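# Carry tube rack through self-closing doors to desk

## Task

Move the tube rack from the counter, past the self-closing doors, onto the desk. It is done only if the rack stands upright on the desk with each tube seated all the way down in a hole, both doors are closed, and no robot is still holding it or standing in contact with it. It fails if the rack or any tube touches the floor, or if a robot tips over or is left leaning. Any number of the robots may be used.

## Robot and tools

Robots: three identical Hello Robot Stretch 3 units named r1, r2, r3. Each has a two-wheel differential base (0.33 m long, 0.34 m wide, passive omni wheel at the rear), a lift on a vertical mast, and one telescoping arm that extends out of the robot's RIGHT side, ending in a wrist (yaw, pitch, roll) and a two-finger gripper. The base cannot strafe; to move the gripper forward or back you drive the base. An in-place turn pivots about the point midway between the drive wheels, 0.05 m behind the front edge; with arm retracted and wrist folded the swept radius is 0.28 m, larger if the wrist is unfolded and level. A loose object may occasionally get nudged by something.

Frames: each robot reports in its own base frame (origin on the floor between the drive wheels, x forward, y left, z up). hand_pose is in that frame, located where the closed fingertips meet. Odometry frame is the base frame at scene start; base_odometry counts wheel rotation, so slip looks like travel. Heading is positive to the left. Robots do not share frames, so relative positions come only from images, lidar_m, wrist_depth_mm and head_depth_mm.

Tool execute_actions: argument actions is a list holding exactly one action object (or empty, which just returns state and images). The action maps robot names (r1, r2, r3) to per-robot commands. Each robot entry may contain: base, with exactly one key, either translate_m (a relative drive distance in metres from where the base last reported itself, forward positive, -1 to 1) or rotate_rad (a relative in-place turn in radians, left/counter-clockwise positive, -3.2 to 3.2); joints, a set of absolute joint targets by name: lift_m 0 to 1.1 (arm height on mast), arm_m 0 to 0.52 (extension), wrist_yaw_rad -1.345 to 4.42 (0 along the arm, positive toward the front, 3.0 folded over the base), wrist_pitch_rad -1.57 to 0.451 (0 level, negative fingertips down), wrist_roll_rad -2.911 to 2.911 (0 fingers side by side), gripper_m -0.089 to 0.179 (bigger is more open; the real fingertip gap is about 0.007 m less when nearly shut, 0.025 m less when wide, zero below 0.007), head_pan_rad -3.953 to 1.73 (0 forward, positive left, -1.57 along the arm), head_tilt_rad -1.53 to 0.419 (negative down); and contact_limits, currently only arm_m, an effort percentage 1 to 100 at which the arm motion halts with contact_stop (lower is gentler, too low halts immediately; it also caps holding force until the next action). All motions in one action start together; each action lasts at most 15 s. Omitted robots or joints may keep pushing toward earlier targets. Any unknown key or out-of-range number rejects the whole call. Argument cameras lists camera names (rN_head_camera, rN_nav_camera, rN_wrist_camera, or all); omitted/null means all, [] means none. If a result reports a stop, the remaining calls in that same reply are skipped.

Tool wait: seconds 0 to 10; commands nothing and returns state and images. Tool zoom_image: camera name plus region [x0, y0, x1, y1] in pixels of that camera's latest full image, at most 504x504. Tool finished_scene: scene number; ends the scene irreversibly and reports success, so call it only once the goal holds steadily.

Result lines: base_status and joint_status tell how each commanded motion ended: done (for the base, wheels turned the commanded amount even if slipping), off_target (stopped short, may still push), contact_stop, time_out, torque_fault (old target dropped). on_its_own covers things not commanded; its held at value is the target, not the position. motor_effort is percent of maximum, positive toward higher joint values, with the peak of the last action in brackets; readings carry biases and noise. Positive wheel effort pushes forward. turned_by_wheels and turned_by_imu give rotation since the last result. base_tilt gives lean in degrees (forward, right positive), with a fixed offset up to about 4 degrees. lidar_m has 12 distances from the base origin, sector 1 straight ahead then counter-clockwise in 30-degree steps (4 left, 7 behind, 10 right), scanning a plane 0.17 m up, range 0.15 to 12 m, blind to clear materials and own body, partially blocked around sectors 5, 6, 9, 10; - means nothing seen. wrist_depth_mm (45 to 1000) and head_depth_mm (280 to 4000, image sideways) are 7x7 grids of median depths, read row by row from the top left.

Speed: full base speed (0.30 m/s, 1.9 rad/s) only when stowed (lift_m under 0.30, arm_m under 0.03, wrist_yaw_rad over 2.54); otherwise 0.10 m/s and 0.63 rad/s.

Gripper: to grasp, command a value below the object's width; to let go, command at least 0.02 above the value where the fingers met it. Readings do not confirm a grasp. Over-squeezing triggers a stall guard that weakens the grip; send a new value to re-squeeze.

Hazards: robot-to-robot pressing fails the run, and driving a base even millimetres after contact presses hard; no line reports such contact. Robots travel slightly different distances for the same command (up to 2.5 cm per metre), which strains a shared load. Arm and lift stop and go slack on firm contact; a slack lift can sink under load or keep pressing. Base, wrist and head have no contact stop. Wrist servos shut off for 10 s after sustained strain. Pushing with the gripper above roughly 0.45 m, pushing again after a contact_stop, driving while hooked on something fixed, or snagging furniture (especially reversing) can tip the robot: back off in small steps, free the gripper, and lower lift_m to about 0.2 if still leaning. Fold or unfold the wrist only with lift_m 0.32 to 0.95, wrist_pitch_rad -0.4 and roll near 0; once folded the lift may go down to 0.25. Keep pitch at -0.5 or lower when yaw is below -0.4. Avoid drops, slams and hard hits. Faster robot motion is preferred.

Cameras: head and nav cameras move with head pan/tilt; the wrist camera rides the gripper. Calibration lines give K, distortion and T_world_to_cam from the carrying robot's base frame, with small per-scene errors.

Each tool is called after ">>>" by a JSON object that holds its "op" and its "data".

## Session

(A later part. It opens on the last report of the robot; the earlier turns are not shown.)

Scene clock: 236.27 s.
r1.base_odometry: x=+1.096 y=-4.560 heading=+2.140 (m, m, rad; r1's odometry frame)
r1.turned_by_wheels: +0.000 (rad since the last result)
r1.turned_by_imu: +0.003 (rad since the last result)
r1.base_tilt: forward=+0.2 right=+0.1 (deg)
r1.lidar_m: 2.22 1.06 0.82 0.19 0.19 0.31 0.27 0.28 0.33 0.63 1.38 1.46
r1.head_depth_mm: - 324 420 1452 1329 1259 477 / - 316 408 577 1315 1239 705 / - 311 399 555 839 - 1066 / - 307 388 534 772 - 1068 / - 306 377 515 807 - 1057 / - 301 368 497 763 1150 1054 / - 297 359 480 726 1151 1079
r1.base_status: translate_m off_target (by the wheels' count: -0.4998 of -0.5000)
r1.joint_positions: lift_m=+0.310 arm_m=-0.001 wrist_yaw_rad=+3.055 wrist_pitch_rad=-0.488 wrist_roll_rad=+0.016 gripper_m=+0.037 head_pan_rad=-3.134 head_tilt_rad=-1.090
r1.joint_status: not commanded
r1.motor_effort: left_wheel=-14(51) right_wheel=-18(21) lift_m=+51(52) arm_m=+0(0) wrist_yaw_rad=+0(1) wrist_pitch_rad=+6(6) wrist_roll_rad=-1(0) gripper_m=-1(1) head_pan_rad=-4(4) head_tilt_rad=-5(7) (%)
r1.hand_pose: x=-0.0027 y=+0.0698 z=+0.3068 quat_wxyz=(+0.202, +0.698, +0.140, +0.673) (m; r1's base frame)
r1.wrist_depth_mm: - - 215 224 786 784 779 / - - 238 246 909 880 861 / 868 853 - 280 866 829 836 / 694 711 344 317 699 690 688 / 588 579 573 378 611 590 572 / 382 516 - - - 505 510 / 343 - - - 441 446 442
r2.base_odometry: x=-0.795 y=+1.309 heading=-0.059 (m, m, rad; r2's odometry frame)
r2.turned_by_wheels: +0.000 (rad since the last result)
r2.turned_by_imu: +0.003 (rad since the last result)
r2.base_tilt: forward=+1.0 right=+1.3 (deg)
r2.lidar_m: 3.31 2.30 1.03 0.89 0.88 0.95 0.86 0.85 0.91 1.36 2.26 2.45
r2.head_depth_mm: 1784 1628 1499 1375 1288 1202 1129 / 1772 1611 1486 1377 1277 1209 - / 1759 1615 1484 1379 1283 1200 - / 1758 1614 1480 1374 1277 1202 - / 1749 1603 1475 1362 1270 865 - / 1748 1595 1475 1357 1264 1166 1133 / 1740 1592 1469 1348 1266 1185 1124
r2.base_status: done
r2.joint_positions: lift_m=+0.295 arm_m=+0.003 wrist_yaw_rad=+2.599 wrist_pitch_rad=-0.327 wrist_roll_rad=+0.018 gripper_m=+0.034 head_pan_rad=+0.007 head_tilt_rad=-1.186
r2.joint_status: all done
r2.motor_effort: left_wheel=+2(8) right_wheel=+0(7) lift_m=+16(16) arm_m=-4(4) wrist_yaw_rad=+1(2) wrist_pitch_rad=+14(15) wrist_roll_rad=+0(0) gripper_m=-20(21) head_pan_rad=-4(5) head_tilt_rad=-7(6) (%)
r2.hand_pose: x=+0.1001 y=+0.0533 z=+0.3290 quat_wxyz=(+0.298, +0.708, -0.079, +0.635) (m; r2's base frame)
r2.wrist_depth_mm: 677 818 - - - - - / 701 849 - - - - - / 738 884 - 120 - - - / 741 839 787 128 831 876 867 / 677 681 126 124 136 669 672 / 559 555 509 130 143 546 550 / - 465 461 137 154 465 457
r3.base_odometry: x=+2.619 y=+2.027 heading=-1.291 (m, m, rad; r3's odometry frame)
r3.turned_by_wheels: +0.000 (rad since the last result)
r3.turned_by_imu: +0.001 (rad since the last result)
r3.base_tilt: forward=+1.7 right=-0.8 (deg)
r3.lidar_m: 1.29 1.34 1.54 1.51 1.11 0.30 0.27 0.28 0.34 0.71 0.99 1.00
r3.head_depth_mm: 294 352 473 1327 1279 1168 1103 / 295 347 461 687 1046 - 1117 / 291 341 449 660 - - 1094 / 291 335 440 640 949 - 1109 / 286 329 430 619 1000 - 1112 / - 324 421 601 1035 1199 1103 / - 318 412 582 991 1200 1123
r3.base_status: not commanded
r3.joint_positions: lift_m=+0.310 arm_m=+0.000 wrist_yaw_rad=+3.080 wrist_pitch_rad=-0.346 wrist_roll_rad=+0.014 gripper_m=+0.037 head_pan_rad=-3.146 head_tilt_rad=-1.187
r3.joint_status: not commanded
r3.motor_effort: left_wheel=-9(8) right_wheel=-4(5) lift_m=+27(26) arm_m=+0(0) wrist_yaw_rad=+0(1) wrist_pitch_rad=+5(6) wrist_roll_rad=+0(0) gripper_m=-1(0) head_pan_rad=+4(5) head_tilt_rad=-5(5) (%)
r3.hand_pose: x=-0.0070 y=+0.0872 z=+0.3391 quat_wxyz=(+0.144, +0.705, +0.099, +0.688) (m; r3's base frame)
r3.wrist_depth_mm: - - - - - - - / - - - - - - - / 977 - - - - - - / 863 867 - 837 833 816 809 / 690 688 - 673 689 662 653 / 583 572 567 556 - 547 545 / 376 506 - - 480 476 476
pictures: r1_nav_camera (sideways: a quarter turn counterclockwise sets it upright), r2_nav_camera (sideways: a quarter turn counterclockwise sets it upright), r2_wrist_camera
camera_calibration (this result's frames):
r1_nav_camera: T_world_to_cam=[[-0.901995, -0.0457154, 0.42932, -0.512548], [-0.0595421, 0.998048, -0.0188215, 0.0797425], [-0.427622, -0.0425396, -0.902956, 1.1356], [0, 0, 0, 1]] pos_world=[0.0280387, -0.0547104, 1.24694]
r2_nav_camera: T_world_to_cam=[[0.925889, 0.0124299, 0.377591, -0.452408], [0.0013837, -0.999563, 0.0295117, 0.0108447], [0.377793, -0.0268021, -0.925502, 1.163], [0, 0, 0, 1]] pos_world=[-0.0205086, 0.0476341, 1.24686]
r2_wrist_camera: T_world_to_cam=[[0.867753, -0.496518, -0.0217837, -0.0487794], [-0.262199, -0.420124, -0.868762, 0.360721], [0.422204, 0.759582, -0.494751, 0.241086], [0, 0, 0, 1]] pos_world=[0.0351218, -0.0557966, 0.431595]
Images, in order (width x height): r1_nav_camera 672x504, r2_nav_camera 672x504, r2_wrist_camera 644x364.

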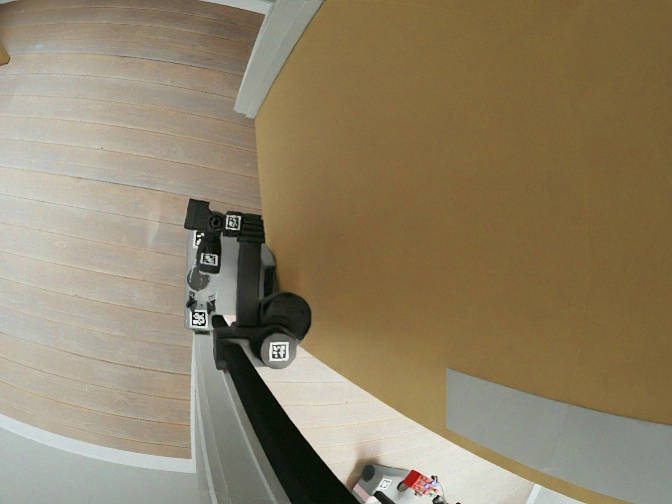

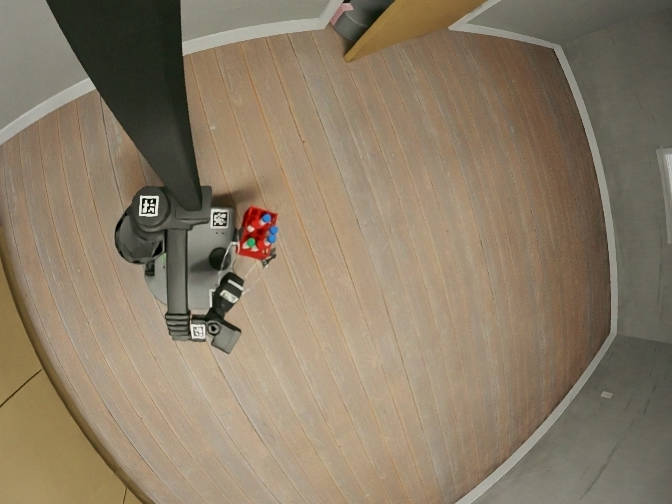

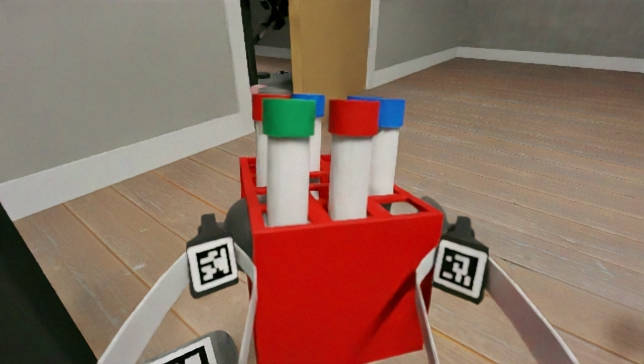

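>>> {"op": "execute_actions", "data": {"actions": [{"r1":{"base":{"translate_m":-0.45}}}], "cameras": []}}

>>> {"op": "execute_actions", "data": {"actions": [{"r1":{"base":{"rotate_rad":0.42}}}], "cameras": []}}

>>> {"op": "execute_actions", "data": {"actions": [{"r1":{"base":{"translate_m":-0.25}},"r2":{"base":{"translate_m":0.5}}}], "cameras": []}}

>>> {"op": "execute_actions", "data": {"actions": [{"r1":{"base":{"rotate_rad":0.8}}}], "cameras": []}}

>>> {"op": "execute_actions", "data": {"actions": [{"r1":{"base":{"translate_m":-0.36}},"r2":{"base":{"translate_m":0.7},"joints":{"head_tilt_rad":-0.9}}}], "cameras": ["r1_nav_camera"]}}

>>> {"op": "execute_actions", "data": {"actions": [{"r1":{"base":{"rotate_rad":0.25}},"r2":{"base":{"rotate_rad":1.93}}}], "cameras": ["r2_nav_camera","r1_nav_camera","r2_wrist_camera"]}}

Scene clock: 252.17 s.
r1.base_odometry: x=+1.339 y=-4.939 heading=+2.140 (m, m, rad; r1's odometry frame)
r1.turned_by_wheels: +0.000 (rad since the last result)
r1.turned_by_imu: +0.002 (rad since the last result)
r1.base_tilt: forward=+0.2 right=+0.1 (deg)
r1.lidar_m: 2.51 0.38 0.49 1.77 1.07 2.88 0.29 0.25 0.25 0.29 0.50 1.88
r1.head_depth_mm: 2231 1913 1666 1482 1340 1264 1114 / 2165 1874 1656 1474 1330 1240 1105 / 2171 1873 1643 1453 1334 - 1079 / 2126 1849 1621 1443 1347 - 1066 / 317 363 452 608 934 - 1060 / - 316 386 499 696 939 1054 / - 295 342 428 567 797 1072
r1.base_status: done
r1.joint_positions: lift_m=+0.310 arm_m=-0.001 wrist_yaw_rad=+3.055 wrist_pitch_rad=-0.488 wrist_roll_rad=+0.016 gripper_m=+0.037 head_pan_rad=-3.134 head_tilt_rad=-1.090
r1.joint_status: not commanded
r1.motor_effort: left_wheel=-13(27) right_wheel=-6(24) lift_m=+51(51) arm_m=+0(0) wrist_yaw_rad=+0(0) wrist_pitch_rad=+6(6) wrist_roll_rad=-1(0) gripper_m=+0(1) head_pan_rad=-3(3) head_tilt_rad=-4(5) (%)
r1.hand_pose: x=-0.0027 y=+0.0698 z=+0.3068 quat_wxyz=(+0.202, +0.698, +0.140, +0.673) (m; r1's base frame)
r1.wrist_depth_mm: - - - - - 662 422 / - - - - - 661 423 / 898 861 - 867 850 644 416 / 709 690 703 697 690 637 399 / 603 586 570 596 591 574 411 / 511 523 - - - 502 447 / 457 - - - 441 448 437
r2.base_odometry: x=-0.795 y=+1.309 heading=-0.059 (m, m, rad; r2's odometry frame)
r2.turned_by_wheels: +0.000 (rad since the last result)
r2.turned_by_imu: +0.000 (rad since the last result)
r2.base_tilt: forward=+1.1 right=+1.3 (deg)
r2.lidar_m: 3.31 1.08 0.97 0.89 0.88 0.95 0.86 0.85 0.91 1.35 2.26 2.45
r2.head_depth_mm: 1779 1621 1496 1385 1283 1198 1128 / 1777 1618 1486 1380 1283 1206 - / 1759 1611 1488 1366 1277 1205 - / 1755 1610 1477 1372 1275 1200 - / 1759 1597 1482 1364 1266 867 - / 1754 1598 1477 1357 1270 1164 1134 / 1732 1591 1462 1360 1257 1180 1121
r2.base_status: not commanded
r2.joint_positions: lift_m=+0.295 arm_m=+0.003 wrist_yaw_rad=+2.599 wrist_pitch_rad=-0.327 wrist_roll_rad=+0.018 gripper_m=+0.034 head_pan_rad=+0.007 head_tilt_rad=-1.186
r2.joint_status: not commanded
r2.motor_effort: left_wheel=+2(1) right_wheel=+0(0) lift_m=+16(16) arm_m=-3(3) wrist_yaw_rad=+2(2) wrist_pitch_rad=+14(15) wrist_roll_rad=+0(0) gripper_m=-20(21) head_pan_rad=-5(5) head_tilt_rad=-6(6) (%)
r2.hand_pose: x=+0.1001 y=+0.0533 z=+0.3290 quat_wxyz=(+0.298, +0.708, -0.079, +0.635) (m; r2's base frame)
r2.wrist_depth_mm: 680 811 - - - - - / 711 857 - - - - - / 735 893 - 119 - - - / 753 850 782 128 812 883 870 / 678 672 126 124 136 667 681 / 568 551 512 130 143 552 541 / - 463 467 138 155 460 462
r3.base_odometry: x=+2.619 y=+2.027 heading=-1.291 (m, m, rad; r3's odometry frame)
r3.turned_by_wheels: +0.000 (rad since the last result)
r3.turned_by_imu: +0.001 (rad since the last result)
r3.base_tilt: forward=+1.7 right=-0.9 (deg)
r3.lidar_m: 1.29 1.34 1.66 1.51 1.11 0.30 0.27 0.28 0.35 0.70 0.99 1.01
r3.head_depth_mm: 294 352 474 1316 1263 1165 1104 / 295 348 462 688 1044 - 1103 / 291 341 451 663 - - 1100 / 291 335 440 641 946 - 1107 / 287 330 431 618 1006 - 1114 / - 324 421 598 1031 1200 1108 / - 318 412 582 992 1201 1115
r3.base_status: not commanded
r3.joint_positions: lift_m=+0.310 arm_m=+0.000 wrist_yaw_rad=+3.080 wrist_pitch_rad=-0.346 wrist_roll_rad=+0.014 gripper_m=+0.037 head_pan_rad=-3.146 head_tilt_rad=-1.187
r3.joint_status: not commanded
r3.motor_effort: left_wheel=-8(9) right_wheel=-5(5) lift_m=+26(27) arm_m=+0(0) wrist_yaw_rad=+0(0) wrist_pitch_rad=+5(5) wrist_roll_rad=+0(0) gripper_m=+0(0) head_pan_rad=+5(5) head_tilt_rad=-5(6) (%)
r3.hand_pose: x=-0.0070 y=+0.0872 z=+0.3391 quat_wxyz=(+0.144, +0.705, +0.099, +0.688) (m; r3's base frame)
r3.wrist_depth_mm: - - - - - - - / - - - - - - - / 985 - - - - - - / 881 870 - 824 829 815 788 / 693 687 - 677 691 659 649 / 574 577 576 569 - 551 548 / 376 503 - - 477 473 469
pictures: none
No camera images: the call's "cameras" was empty. Leave "cameras" out to get every camera's image.

Scene clock: 253.80 s.
r1.base_odometry: x=+1.339 y=-4.939 heading=+2.560 (m, m, rad; r1's odometry frame)
r1.turned_by_wheels: +0.419 (rad since the last result)
r1.turned_by_imu: +0.409 (rad since the last result)
r1.base_tilt: forward=+0.2 right=+0.1 (deg)
r1.lidar_m: 0.38 0.42 1.09 1.07 2.51 0.35 0.27 0.27 0.29 0.43 1.73 1.87
r1.head_depth_mm: 2099 1900 1672 1483 1342 1264 1114 / 299 362 1628 1462 1328 1236 1111 / 293 338 443 707 1327 - 1082 / - 320 410 574 838 - 1066 / - 309 386 524 811 - 1059 / - 299 363 484 718 1050 1060 / - 292 343 446 642 1058 1080
r1.base_status: done
r1.joint_positions: lift_m=+0.310 arm_m=-0.001 wrist_yaw_rad=+3.055 wrist_pitch_rad=-0.488 wrist_roll_rad=+0.016 gripper_m=+0.037 head_pan_rad=-3.134 head_tilt_rad=-1.090
r1.joint_status: not commanded
r1.on_its_own: left_wheel is at rest, and its effort (-24) is outside its rest range (-18 to +18)
r1.motor_effort: left_wheel=-24(29) right_wheel=-2(7) lift_m=+51(51) arm_m=+0(1) wrist_yaw_rad=+0(1) wrist_pitch_rad=+6(6) wrist_roll_rad=-1(0) gripper_m=-1(0) head_pan_rad=-3(3) head_tilt_rad=-4(5) (%)
r1.hand_pose: x=-0.0027 y=+0.0698 z=+0.3068 quat_wxyz=(+0.202, +0.698, +0.140, +0.673) (m; r1's base frame)
r1.wrist_depth_mm: - - - - - - - / - - - - - - 964 / 873 861 - 873 863 849 786 / 696 711 680 693 712 680 660 / 588 585 581 594 607 579 578 / 505 517 - - - 508 500 / 459 - - - 439 442 446
r2.base_odometry: x=-0.795 y=+1.309 heading=-0.059 (m, m, rad; r2's odometry frame)
r2.turned_by_wheels: +0.000 (rad since the last result)
r2.turned_by_imu: +0.000 (rad since the last result)
r2.base_tilt: forward=+1.1 right=+1.3 (deg)
r2.lidar_m: 3.31 1.10 0.99 0.89 0.88 0.95 0.86 0.85 0.91 1.36 2.26 2.46
r2.head_depth_mm: 1787 1625 1493 1378 1293 1202 1125 / 1780 1609 1497 1376 1281 1210 - / 1772 1608 1484 1373 1272 1203 - / 1749 1612 1482 1365 1269 1201 - / 1762 1596 1472 1364 1268 865 - / 1747 1595 1465 1358 1266 1164 1135 / 1736 1591 1465 1355 1259 1179 1121
r2.base_status: not commanded
r2.joint_positions: lift_m=+0.295 arm_m=+0.003 wrist_yaw_rad=+2.599 wrist_pitch_rad=-0.327 wrist_roll_rad=+0.018 gripper_m=+0.034 head_pan_rad=+0.007 head_tilt_rad=-1.186
r2.joint_status: not commanded
r2.motor_effort: left_wheel=+2(2) right_wheel=+0(0) lift_m=+16(16) arm_m=-3(3) wrist_yaw_rad=+1(1) wrist_pitch_rad=+15(15) wrist_roll_rad=+0(0) gripper_m=-20(21) head_pan_rad=-5(5) head_tilt_rad=-6(6) (%)
r2.hand_pose: x=+0.1001 y=+0.0533 z=+0.3290 quat_wxyz=(+0.298, +0.708, -0.079, +0.635) (m; r2's base frame)
r2.wrist_depth_mm: 682 802 - - - - - / 699 847 - - - - - / 735 899 - 119 - - - / 753 828 778 128 819 861 842 / 676 679 126 124 136 661 673 / 563 553 512 130 143 545 545 / - 464 466 138 155 465 460
r3.base_odometry: x=+2.619 y=+2.027 heading=-1.291 (m, m, rad; r3's odometry frame)
r3.turned_by_wheels: +0.000 (rad since the last result)
r3.turned_by_imu: +0.000 (rad since the last result)
r3.base_tilt: forward=+1.7 right=-0.8 (deg)
r3.lidar_m: 1.29 1.35 1.65 1.52 1.11 0.30 0.27 0.28 0.34 0.70 1.00 1.01
r3.head_depth_mm: 294 352 472 1323 1269 1158 1105 / 295 347 461 685 1043 - 1110 / 291 341 451 664 - - 1104 / 290 335 440 640 949 - 1102 / 286 329 431 619 1008 - 1111 / - 324 421 600 1026 1194 1113 / - 318 411 580 992 1194 1125
r3.base_status: not commanded
r3.joint_positions: lift_m=+0.310 arm_m=+0.000 wrist_yaw_rad=+3.080 wrist_pitch_rad=-0.346 wrist_roll_rad=+0.014 gripper_m=+0.037 head_pan_rad=-3.146 head_tilt_rad=-1.187
r3.joint_status: not commanded
r3.motor_effort: left_wheel=-9(9) right_wheel=-5(5) lift_m=+26(26) arm_m=+0(0) wrist_yaw_rad=+0(0) wrist_pitch_rad=+6(5) wrist_roll_rad=+0(0) gripper_m=+0(0) head_pan_rad=+4(5) head_tilt_rad=-5(6) (%)
r3.hand_pose: x=-0.0070 y=+0.0872 z=+0.3391 quat_wxyz=(+0.144, +0.705, +0.099, +0.688) (m; r3's base frame)
r3.wrist_depth_mm: - - - - - - - / - - - - - - - / 958 - - - - - - / 874 875 - 842 816 827 802 / 695 693 - 671 698 657 652 / 580 564 567 568 - 551 544 / 375 500 - - 479 476 469
pictures: none
No camera images: the call's "cameras" was empty. Leave "cameras" out to get every camera's image.

Scene clock: 257.23 s.
r1.base_odometry: x=+1.548 y=-5.076 heading=+2.560 (m, m, rad; r1's odometry frame)
r1.turned_by_wheels: +0.000 (rad since the last result)
r1.turned_by_imu: +0.001 (rad since the last result)
r1.base_tilt: forward=+0.2 right=+0.2 (deg)
r1.lidar_m: 0.63 0.74 1.86 0.74 2.74 2.61 0.28 0.25 0.26 0.31 0.60 2.06
r1.head_depth_mm: 2228 1903 1667 1488 1334 1263 1112 / 2176 1878 1651 1476 1331 1245 1102 / 2187 1850 1632 1470 1338 - 1080 / 2136 1838 1627 1456 1330 - 1065 / 2037 353 452 592 916 - 1057 / - 309 376 489 694 951 1060 / - 292 338 428 577 839 1080
r1.base_status: done
r1.joint_positions: lift_m=+0.310 arm_m=-0.001 wrist_yaw_rad=+3.055 wrist_pitch_rad=-0.488 wrist_roll_rad=+0.016 gripper_m=+0.037 head_pan_rad=-3.134 head_tilt_rad=-1.090
r1.joint_status: not commanded
r1.motor_effort: left_wheel=-12(25) right_wheel=-4(15) lift_m=+51(51) arm_m=+0(0) wrist_yaw_rad=+0(1) wrist_pitch_rad=+6(6) wrist_roll_rad=+0(0) gripper_m=+0(1) head_pan_rad=-3(4) head_tilt_rad=-5(4) (%)
r1.hand_pose: x=-0.0027 y=+0.0698 z=+0.3068 quat_wxyz=(+0.202, +0.698, +0.140, +0.673) (m; r1's base frame)
r1.wrist_depth_mm: - - - - - - - / - - 803 843 - - - / 876 870 - 855 876 855 861 / 683 686 695 704 696 689 673 / 596 581 573 584 602 584 579 / 513 508 - - - 504 500 / 457 - - - 448 441 440
r2.base_odometry: x=-0.296 y=+1.279 heading=-0.059 (m, m, rad; r2's odometry frame)
r2.turned_by_wheels: +0.000 (rad since the last result)
r2.turned_by_imu: +0.003 (rad since the last result)
r2.base_tilt: forward=+1.1 right=+1.3 (deg)
r2.lidar_m: 2.85 0.87 0.68 1.08 1.07 1.16 1.33 1.31 1.41 2.10 2.07 2.25
r2.head_depth_mm: 1794 1624 1491 1381 1287 1200 1130 / 1759 1609 1490 1368 1282 1207 - / 1759 1607 1485 1376 1278 1209 - / 1760 1606 1486 1368 1279 1201 - / 1758 1598 1472 1364 1272 862 - / 1755 1586 1473 1359 1264 1160 1135 / 1738 1587 1463 1354 1265 1187 1123
r2.base_status: done
r2.joint_positions: lift_m=+0.295 arm_m=+0.003 wrist_yaw_rad=+2.599 wrist_pitch_rad=-0.327 wrist_roll_rad=+0.018 gripper_m=+0.034 head_pan_rad=+0.007 head_tilt_rad=-1.186
r2.joint_status: not commanded
r2.motor_effort: left_wheel=+2(7) right_wheel=+0(4) lift_m=+16(16) arm_m=-3(4) wrist_yaw_rad=+1(1) wrist_pitch_rad=+15(14) wrist_roll_rad=+0(0) gripper_m=-20(21) head_pan_rad=-5(5) head_tilt_rad=-6(6) (%)
r2.hand_pose: x=+0.1001 y=+0.0533 z=+0.3290 quat_wxyz=(+0.298, +0.708, -0.079, +0.635) (m; r2's base frame)
r2.wrist_depth_mm: 817 - - 980 862 - - / 843 - - - 939 - - / 888 - - 119 - - - / 858 874 789 128 814 852 850 / 673 681 126 124 136 669 677 / 568 554 515 129 143 552 544 / - 462 461 138 154 464 461
r3.base_odometry: x=+2.619 y=+2.027 heading=-1.291 (m, m, rad; r3's odometry frame)
r3.turned_by_wheels: +0.000 (rad since the last result)
r3.turned_by_imu: +0.001 (rad since the last result)
r3.base_tilt: forward=+1.8 right=-0.7 (deg)
r3.lidar_m: 1.29 1.35 1.65 1.52 1.11 0.30 0.27 0.28 0.34 0.70 1.00 1.00
r3.head_depth_mm: 294 353 472 1316 1259 1155 1105 / 295 347 461 685 1038 - 1109 / 291 341 451 662 - - 1103 / 290 336 440 641 952 - 1106 / 287 330 431 620 1007 - 1112 / - 324 420 601 1035 1197 1109 / - 319 411 581 997 1204 1122
r3.base_status: not commanded
r3.joint_positions: lift_m=+0.310 arm_m=+0.000 wrist_yaw_rad=+3.080 wrist_pitch_rad=-0.346 wrist_roll_rad=+0.014 gripper_m=+0.037 head_pan_rad=-3.146 head_tilt_rad=-1.187
r3.joint_status: not commanded
r3.motor_effort: left_wheel=-8(9) right_wheel=-5(4) lift_m=+27(27) arm_m=+0(0) wrist_yaw_rad=+0(0) wrist_pitch_rad=+6(6) wrist_roll_rad=+0(0) gripper_m=+0(0) head_pan_rad=+4(5) head_tilt_rad=-5(5) (%)
r3.hand_pose: x=-0.0070 y=+0.0872 z=+0.3391 quat_wxyz=(+0.144, +0.705, +0.099, +0.688) (m; r3's base frame)
r3.wrist_depth_mm: - - - - - - - / - - - - - - - / 967 - - - - - - / 881 852 - 848 843 825 817 / 696 685 - 672 691 656 654 / 579 572 566 557 - 549 548 / 377 508 - - 480 473 470
pictures: none
No camera images: the call's "cameras" was empty. Leave "cameras" out to get every camera's image.

Scene clock: 259.47 s.
r1.base_odometry: x=+1.548 y=-5.076 heading=-2.924 (m, m, rad; r1's odometry frame)
r1.turned_by_wheels: +0.800 (rad since the last result)
r1.turned_by_imu: +0.785 (rad since the last result)
r1.base_tilt: forward=+0.2 right=+0.1 (deg)
r1.lidar_m: 1.02 1.97 0.74 2.62 2.61 0.28 0.28 0.29 0.42 2.07 0.72 0.63
r1.head_depth_mm: - 299 360 484 1340 1258 1117 / - 300 365 494 1277 1243 1108 / - 304 373 505 729 - 1081 / - 304 378 516 739 - 1063 / - 308 385 527 838 - 1059 / - 308 392 540 868 1214 1059 / - 310 398 553 905 1181 1083
r1.base_status: done
r1.joint_positions: lift_m=+0.310 arm_m=-0.001 wrist_yaw_rad=+3.055 wrist_pitch_rad=-0.488 wrist_roll_rad=+0.016 gripper_m=+0.037 head_pan_rad=-3.134 head_tilt_rad=-1.090
r1.joint_status: not commanded
r1.motor_effort: left_wheel=-17(26) right_wheel=-4(5) lift_m=+51(51) arm_m=+0(1) wrist_yaw_rad=-1(2) wrist_pitch_rad=+6(6) wrist_roll_rad=+0(1) gripper_m=-1(0) head_pan_rad=-3(4) head_tilt_rad=-5(4) (%)
r1.hand_pose: x=-0.0027 y=+0.0698 z=+0.3068 quat_wxyz=(+0.202, +0.698, +0.140, +0.673) (m; r1's base frame)
r1.wrist_depth_mm: - - - - - 865 - / - - - - - 763 653 / 887 871 - 863 866 742 685 / 702 714 695 699 695 694 697 / 330 593 577 585 610 582 584 / 332 520 - - - 503 491 / 313 - - - 450 443 443
r2.base_odometry: x=-0.296 y=+1.279 heading=-0.059 (m, m, rad; r2's odometry frame)
r2.turned_by_wheels: +0.000 (rad since the last result)
r2.turned_by_imu: +0.000 (rad since the last result)
r2.base_tilt: forward=+1.1 right=+1.3 (deg)
r2.lidar_m: 2.85 0.88 0.75 1.08 1.07 1.16 1.32 1.31 1.40 2.10 2.07 2.24
r2.head_depth_mm: 1776 1623 1490 1378 1287 1202 1126 / 1770 1615 1496 1372 1286 1207 - / 1762 1617 1480 1375 1280 1204 - / 1753 1604 1474 1372 1273 1200 - / 1760 1592 1484 1367 1266 864 - / 1750 1603 1470 1358 1270 1159 1134 / 1740 1597 1463 1365 1266 1184 1126
r2.base_status: not commanded
r2.joint_positions: lift_m=+0.295 arm_m=+0.003 wrist_yaw_rad=+2.599 wrist_pitch_rad=-0.327 wrist_roll_rad=+0.018 gripper_m=+0.034 head_pan_rad=+0.007 head_tilt_rad=-1.186
r2.joint_status: not commanded
r2.motor_effort: left_wheel=+1(1) right_wheel=+0(0) lift_m=+16(16) arm_m=-3(3) wrist_yaw_rad=+1(1) wrist_pitch_rad=+14(15) wrist_roll_rad=+0(0) gripper_m=-21(21) head_pan_rad=-5(5) head_tilt_rad=-6(5) (%)
r2.hand_pose: x=+0.1001 y=+0.0533 z=+0.3290 quat_wxyz=(+0.298, +0.708, -0.079, +0.635) (m; r2's base frame)
r2.wrist_depth_mm: 809 - - - 871 - - / 850 - - 800 915 - - / 878 - - 120 941 - - / 856 875 786 128 826 884 871 / 678 683 126 124 136 668 672 / 560 552 510 130 143 545 540 / - 463 463 138 155 463 457
r3.base_odometry: x=+2.619 y=+2.027 heading=-1.291 (m, m, rad; r3's odometry frame)
r3.turned_by_wheels: +0.000 (rad since the last result)
r3.turned_by_imu: +0.000 (rad since the last result)
r3.base_tilt: forward=+1.8 right=-0.6 (deg)
r3.lidar_m: 1.29 1.35 1.65 1.51 1.11 0.30 0.27 0.28 0.34 0.70 1.00 1.00
r3.head_depth_mm: 295 352 472 1327 1270 1162 1107 / 295 347 462 685 1046 - 1107 / 291 341 450 663 - - 1101 / 291 335 442 639 949 - 1100 / 286 329 431 621 1003 - 1114 / - 324 422 597 1033 1196 1107 / - 318 411 581 991 1202 1114
r3.base_status: not commanded
r3.joint_positions: lift_m=+0.310 arm_m=+0.000 wrist_yaw_rad=+3.080 wrist_pitch_rad=-0.346 wrist_roll_rad=+0.014 gripper_m=+0.037 head_pan_rad=-3.146 head_tilt_rad=-1.187
r3.joint_status: not commanded
r3.motor_effort: left_wheel=-9(9) right_wheel=-5(5) lift_m=+27(26) arm_m=+0(0) wrist_yaw_rad=+0(2) wrist_pitch_rad=+5(6) wrist_roll_rad=+0(0) gripper_m=+0(0) head_pan_rad=+3(5) head_tilt_rad=-6(5) (%)
r3.hand_pose: x=-0.0070 y=+0.0872 z=+0.3391 quat_wxyz=(+0.144, +0.705, +0.099, +0.688) (m; r3's base frame)
r3.wrist_depth_mm: - - - - - - - / - - - - - - - / 963 - - - - - - / 887 851 - 844 831 819 807 / 697 697 - 673 692 664 653 / 577 574 572 562 - 551 549 / 378 505 - - 478 476 467
pictures: none
No camera images: the call's "cameras" was empty. Leave "cameras" out to get every camera's image.

Scene clock: 264.13 s.
r1.base_odometry: x=+1.899 y=-4.999 heading=-2.924 (m, m, rad; r1's odometry frame)
r1.turned_by_wheels: -0.001 (rad since the last result)
r1.turned_by_imu: +0.032 (rad since the last result)
r1.base_tilt: forward=+0.2 right=+0.1 (deg)
r1.lidar_m: 1.29 2.30 0.62 0.63 2.52 0.35 0.27 0.27 0.29 0.42 2.25 0.92
r1.head_depth_mm: 311 1808 1673 1488 1344 - 1119 / 302 366 496 1461 1339 1238 1108 / 292 344 452 648 1311 - 1074 / - 326 418 582 852 - 1067 / - 310 390 527 819 - 1055 / - 301 365 483 717 1040 1053 / - 293 342 446 637 1038 1081
r1.base_status: translate_m off_target (by the wheels' count: -0.3597 of -0.3600)
r1.joint_positions: lift_m=+0.310 arm_m=+0.000 wrist_yaw_rad=+3.055 wrist_pitch_rad=-0.489 wrist_roll_rad=+0.016 gripper_m=+0.037 head_pan_rad=-3.135 head_tilt_rad=-1.092
r1.joint_status: not commanded
r1.on_its_own: left_wheel is at rest, and its effort (-58) is outside its rest range (-18 to +18); right_wheel is at rest, and its effort (-20) is outside its rest range (-18 to +18)
r1.motor_effort: left_wheel=-58(74) right_wheel=-20(26) lift_m=+48(51) arm_m=+0(0) wrist_yaw_rad=+0(2) wrist_pitch_rad=+6(7) wrist_roll_rad=-1(1) gripper_m=+0(0) head_pan_rad=-3(3) head_tilt_rad=-4(4) (%)
r1.hand_pose: x=-0.0027 y=+0.0697 z=+0.3068 quat_wxyz=(+0.202, +0.698, +0.140, +0.673) (m; r1's base frame)
r1.wrist_depth_mm: - - - - 943 - - / - - - - 693 - - / 870 863 - 834 752 830 851 / 694 723 702 701 711 693 699 / 588 584 568 591 608 588 583 / 505 523 - - - 508 499 / 451 - - - 438 445 443
r2.base_odometry: x=+0.403 y=+1.238 heading=-0.059 (m, m, rad; r2's odometry frame)
r2.turned_by_wheels: +0.000 (rad since the last result)
r2.turned_by_imu: +0.004 (rad since the last result)
r2.base_tilt: forward=+1.1 right=+1.2 (deg)
r2.lidar_m: 2.19 2.17 0.79 0.63 1.37 1.45 1.97 1.95 2.10 1.82 1.81 1.96
r2.head_depth_mm: 2467 2330 1923 1649 1435 1273 1147 / 2423 2307 1918 1641 1434 1276 1147 / 2318 2309 1905 1649 1437 1275 1145 / 2231 2304 1903 1637 1433 1274 1145 / 2144 2296 1910 1637 1429 1264 1140 / 2046 2221 1894 1630 1420 1269 1138 / 1962 2157 1896 1626 1422 1265 1138
r2.base_status: done
r2.joint_positions: lift_m=+0.295 arm_m=+0.003 wrist_yaw_rad=+2.599 wrist_pitch_rad=-0.327 wrist_roll_rad=+0.018 gripper_m=+0.034 head_pan_rad=+0.007 head_tilt_rad=-0.901
r2.joint_status: all done
r2.motor_effort: left_wheel=+1(7) right_wheel=+0(5) lift_m=+16(16) arm_m=-4(4) wrist_yaw_rad=+1(1) wrist_pitch_rad=+14(14) wrist_roll_rad=+0(0) gripper_m=-21(21) head_pan_rad=-5(4) head_tilt_rad=+1(23) (%)
r2.hand_pose: x=+0.1001 y=+0.0533 z=+0.3290 quat_wxyz=(+0.298, +0.708, -0.079, +0.635) (m; r2's base frame)
r2.wrist_depth_mm: - 683 816 - - - - / - - 870 837 - - - / - - 664 120 - - - / 863 790 673 128 820 868 872 / 681 668 126 124 136 676 668 / 566 555 518 130 143 544 549 / - 467 462 138 154 463 463
r3.base_odometry: x=+2.619 y=+2.027 heading=-1.291 (m, m, rad; r3's odometry frame)
r3.turned_by_wheels: +0.000 (rad since the last result)
r3.turned_by_imu: +0.001 (rad since the last result)
r3.base_tilt: forward=+1.7 right=-0.7 (deg)
r3.lidar_m: 1.29 1.35 1.66 1.51 1.11 0.30 0.27 0.28 0.34 0.70 1.00 1.01
r3.head_depth_mm: 294 352 473 1317 1273 1160 1100 / 295 348 461 686 1040 - 1107 / 291 341 451 663 - - 1105 / 290 336 440 640 950 - 1110 / 286 329 429 619 1003 - 1113 / - 324 422 600 1034 1198 1113 / - 319 412 581 985 1198 1123
r3.base_status: not commanded
r3.joint_positions: lift_m=+0.310 arm_m=+0.000 wrist_yaw_rad=+3.080 wrist_pitch_rad=-0.346 wrist_roll_rad=+0.014 gripper_m=+0.037 head_pan_rad=-3.146 head_tilt_rad=-1.187
r3.joint_status: not commanded
r3.motor_effort: left_wheel=-8(9) right_wheel=-4(6) lift_m=+27(26) arm_m=+0(1) wrist_yaw_rad=+0(0) wrist_pitch_rad=+5(5) wrist_roll_rad=+0(0) gripper_m=+0(0) head_pan_rad=+5(5) head_tilt_rad=-5(5) (%)
r3.hand_pose: x=-0.0070 y=+0.0872 z=+0.3391 quat_wxyz=(+0.144, +0.705, +0.099, +0.688) (m; r3's base frame)
r3.wrist_depth_mm: - - - - - - - / - - - - - - - / 992 - - - - - - / 863 865 - 851 832 812 790 / 699 688 - 672 694 659 662 / 573 576 566 557 - 557 548 / 374 503 - - 477 473 470
pictures: r1_nav_camera (sideways: a quarter turn counterclockwise sets it upright)
camera_calibration (this result's frames):
r1_nav_camera: T_world_to_cam=[[-0.902499, -0.0446967, 0.428367, -0.511303], [-0.0583919, 0.998115, -0.0188766, 0.0798072], [-0.426716, -0.0420493, -0.903408, 1.13618], [0, 0, 0, 1]] pos_world=[0.0280348, -0.0547348, 1.24696]
Images, in order (width x height): r1_nav_camera 672x504.

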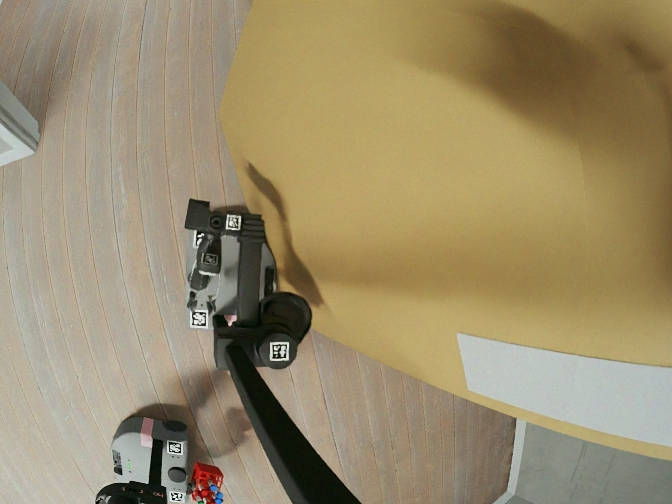

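Scene clock: 266.63 s.
r1.base_odometry: x=+1.898 y=-4.999 heading=-2.675 (m, m, rad; r1's odometry frame)
r1.turned_by_wheels: +0.249 (rad since the last result)
r1.turned_by_imu: +0.222 (rad since the last result)
r1.base_tilt: forward=+0.2 right=+0.1 (deg)
r1.lidar_m: 2.19 2.34 0.73 2.51 2.58 0.31 0.27 0.28 0.33 0.61 0.95 0.92
r1.head_depth_mm: - 327 426 1432 1346 - 1114 / - 321 413 587 1309 1238 1101 / - 313 402 560 853 - 1081 / - 308 390 539 772 - 1065 / - 305 380 517 814 - 1057 / - 301 369 496 761 1148 1055 / - 297 358 478 721 1141 1082
r1.base_status: rotate_rad off_target (by the wheels' count: +0.2491 of +0.2500)
r1.joint_positions: lift_m=+0.310 arm_m=+0.000 wrist_yaw_rad=+3.055 wrist_pitch_rad=-0.489 wrist_roll_rad=+0.016 gripper_m=+0.037 head_pan_rad=-3.135 head_tilt_rad=-1.092
r1.joint_status: not commanded
r1.on_its_own: left_wheel is at rest, and its effort (-53) is outside its rest range (-18 to +18)
r1.motor_effort: left_wheel=-53(64) right_wheel=-10(10) lift_m=+48(48) arm_m=-1(0) wrist_yaw_rad=-1(0) wrist_pitch_rad=+6(6) wrist_roll_rad=+0(1) gripper_m=-1(1) head_pan_rad=-2(3) head_tilt_rad=-4(4) (%)
r1.hand_pose: x=-0.0027 y=+0.0697 z=+0.3068 quat_wxyz=(+0.202, +0.698, +0.140, +0.673) (m; r1's base frame)
r1.wrist_depth_mm: - - - - - 808 - / - - - - 765 792 - / 861 862 - 852 831 833 859 / 701 695 699 701 699 697 687 / 584 588 578 590 607 591 577 / 386 526 - - - 501 505 / 346 - - - 437 444 444
r2.base_odometry: x=+0.403 y=+1.238 heading=+1.871 (m, m, rad; r2's odometry frame)
r2.turned_by_wheels: +1.930 (rad since the last result)
r2.turned_by_imu: +1.941 (rad since the last result)
r2.base_tilt: forward=+1.1 right=+1.4 (deg)
r2.lidar_m: 1.42 1.36 1.85 1.95 2.00 1.89 1.80 1.86 2.27 2.16 0.79 0.65
r2.head_depth_mm: 2793 1389 1355 1379 1193 1255 1147 / 2705 2326 1918 1383 1258 1251 1150 / 2694 2311 1909 1632 1436 1275 1142 / 2865 2286 1911 1636 1436 1274 1137 / 2856 2316 1902 1628 1429 1277 1146 / 2849 2285 1912 1629 1424 1266 1140 / 2664 1443 1644 1626 1416 1264 1138
r2.base_status: done
r2.joint_positions: lift_m=+0.295 arm_m=+0.003 wrist_yaw_rad=+2.599 wrist_pitch_rad=-0.327 wrist_roll_rad=+0.018 gripper_m=+0.034 head_pan_rad=+0.007 head_tilt_rad=-0.901
r2.joint_status: not commanded
r2.motor_effort: left_wheel=+0(6) right_wheel=+2(8) lift_m=+16(16) arm_m=-4(4) wrist_yaw_rad=+1(2) wrist_pitch_rad=+15(15) wrist_roll_rad=+0(0) gripper_m=-21(21) head_pan_rad=-5(4) head_tilt_rad=+1(1) (%)
r2.hand_pose: x=+0.1001 y=+0.0533 z=+0.3290 quat_wxyz=(+0.298, +0.708, -0.079, +0.635) (m; r2's base frame)
r2.wrist_depth_mm: - - - - - - 968 / - - - - - - - / - - - 120 - - - / 860 867 785 128 810 865 866 / 684 662 126 124 135 671 670 / 556 551 522 129 143 547 551 / - 463 462 138 155 462 460
r3.base_odometry: x=+2.619 y=+2.027 heading=-1.291 (m, m, rad; r3's odometry frame)
r3.turned_by_wheels: +0.000 (rad since the last result)
r3.turned_by_imu: +0.000 (rad since the last result)
r3.base_tilt: forward=+1.7 right=-0.8 (deg)
r3.lidar_m: 1.29 1.34 1.65 1.51 1.11 0.30 0.27 0.28 0.34 0.70 1.00 1.00
r3.head_depth_mm: 294 352 473 1327 1267 1160 1108 / 295 348 461 688 1045 - 1106 / 291 341 450 663 - - 1105 / 291 335 440 641 951 - 1109 / 286 329 431 620 1006 - 1112 / - 324 420 601 1033 1198 1104 / - 318 410 580 986 1200 1113
r3.base_status: not commanded
r3.joint_positions: lift_m=+0.310 arm_m=+0.000 wrist_yaw_rad=+3.080 wrist_pitch_rad=-0.346 wrist_roll_rad=+0.014 gripper_m=+0.037 head_pan_rad=-3.146 head_tilt_rad=-1.187
r3.joint_status: not commanded
r3.motor_effort: left_wheel=-8(8) right_wheel=-4(5) lift_m=+26(26) arm_m=+0(0) wrist_yaw_rad=+0(0) wrist_pitch_rad=+6(6) wrist_roll_rad=+0(0) gripper_m=+0(0) head_pan_rad=+5(5) head_tilt_rad=-5(5) (%)
r3.hand_pose: x=-0.0070 y=+0.0872 z=+0.3391 quat_wxyz=(+0.144, +0.705, +0.099, +0.688) (m; r3's base frame)
r3.wrist_depth_mm: - - - - - - - / - - - - - - - / 980 - - - - - - / 870 883 - 838 832 813 805 / 694 691 - 669 695 650 649 / 581 574 566 560 - 553 542 / 379 508 - - 478 478 473
pictures: r1_nav_camera (sideways: a quarter turn counterclockwise sets it upright), r2_nav_camera (sideways: a quarter turn counterclockwise sets it upright), r2_wrist_camera
camera_calibration (this result's frames):
r1_nav_camera: T_world_to_cam=[[-0.902499, -0.0446967, 0.428367, -0.511303], [-0.0583919, 0.998115, -0.0188766, 0.0798072], [-0.426716, -0.0420493, -0.903408, 1.13618], [0, 0, 0, 1]] pos_world=[0.0280348, -0.0547348, 1.24696]
r2_nav_camera: T_world_to_cam=[[0.782557, 0.0113266, 0.622476, -0.770534], [-0.006829, -0.999618, 0.0267743, 0.0144481], [0.622542, -0.0252033, -0.782181, 0.975237], [0, 0, 0, 1]] pos_world=[-0.0040407, 0.0477492, 1.24206]
r2_wrist_camera: T_world_to_cam=[[0.86782, -0.496402, -0.0217816, -0.0487669], [-0.262141, -0.420161, -0.868762, 0.360712], [0.422103, 0.759638, -0.494751, 0.2411], [0, 0, 0, 1]] pos_world=[0.0351095, -0.0557996, 0.431595]
Images, in order (width x height): r1_nav_camera 672x504, r2_nav_camera 672x504, r2_wrist_camera 644x364.

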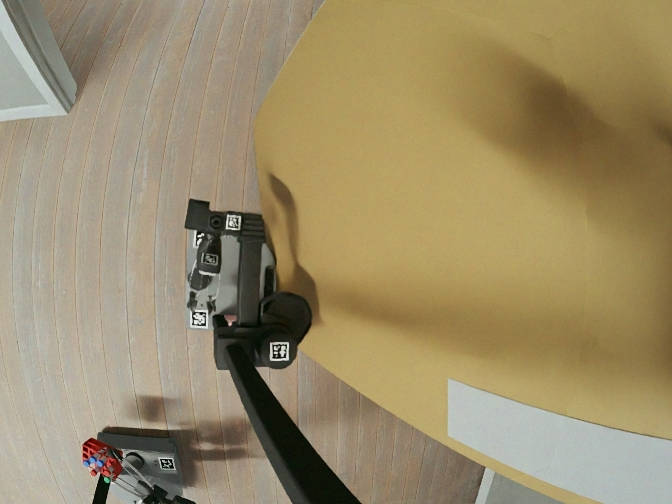

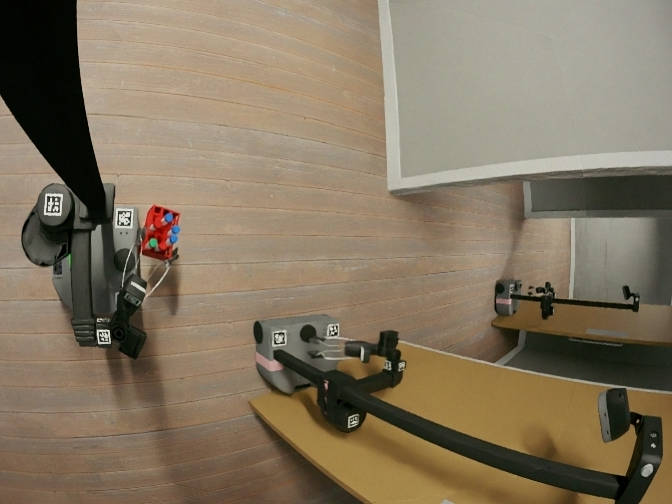

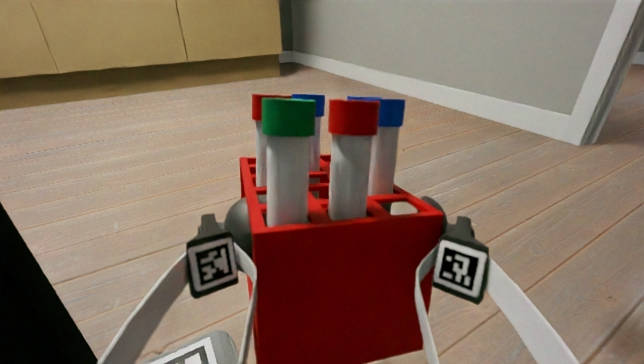

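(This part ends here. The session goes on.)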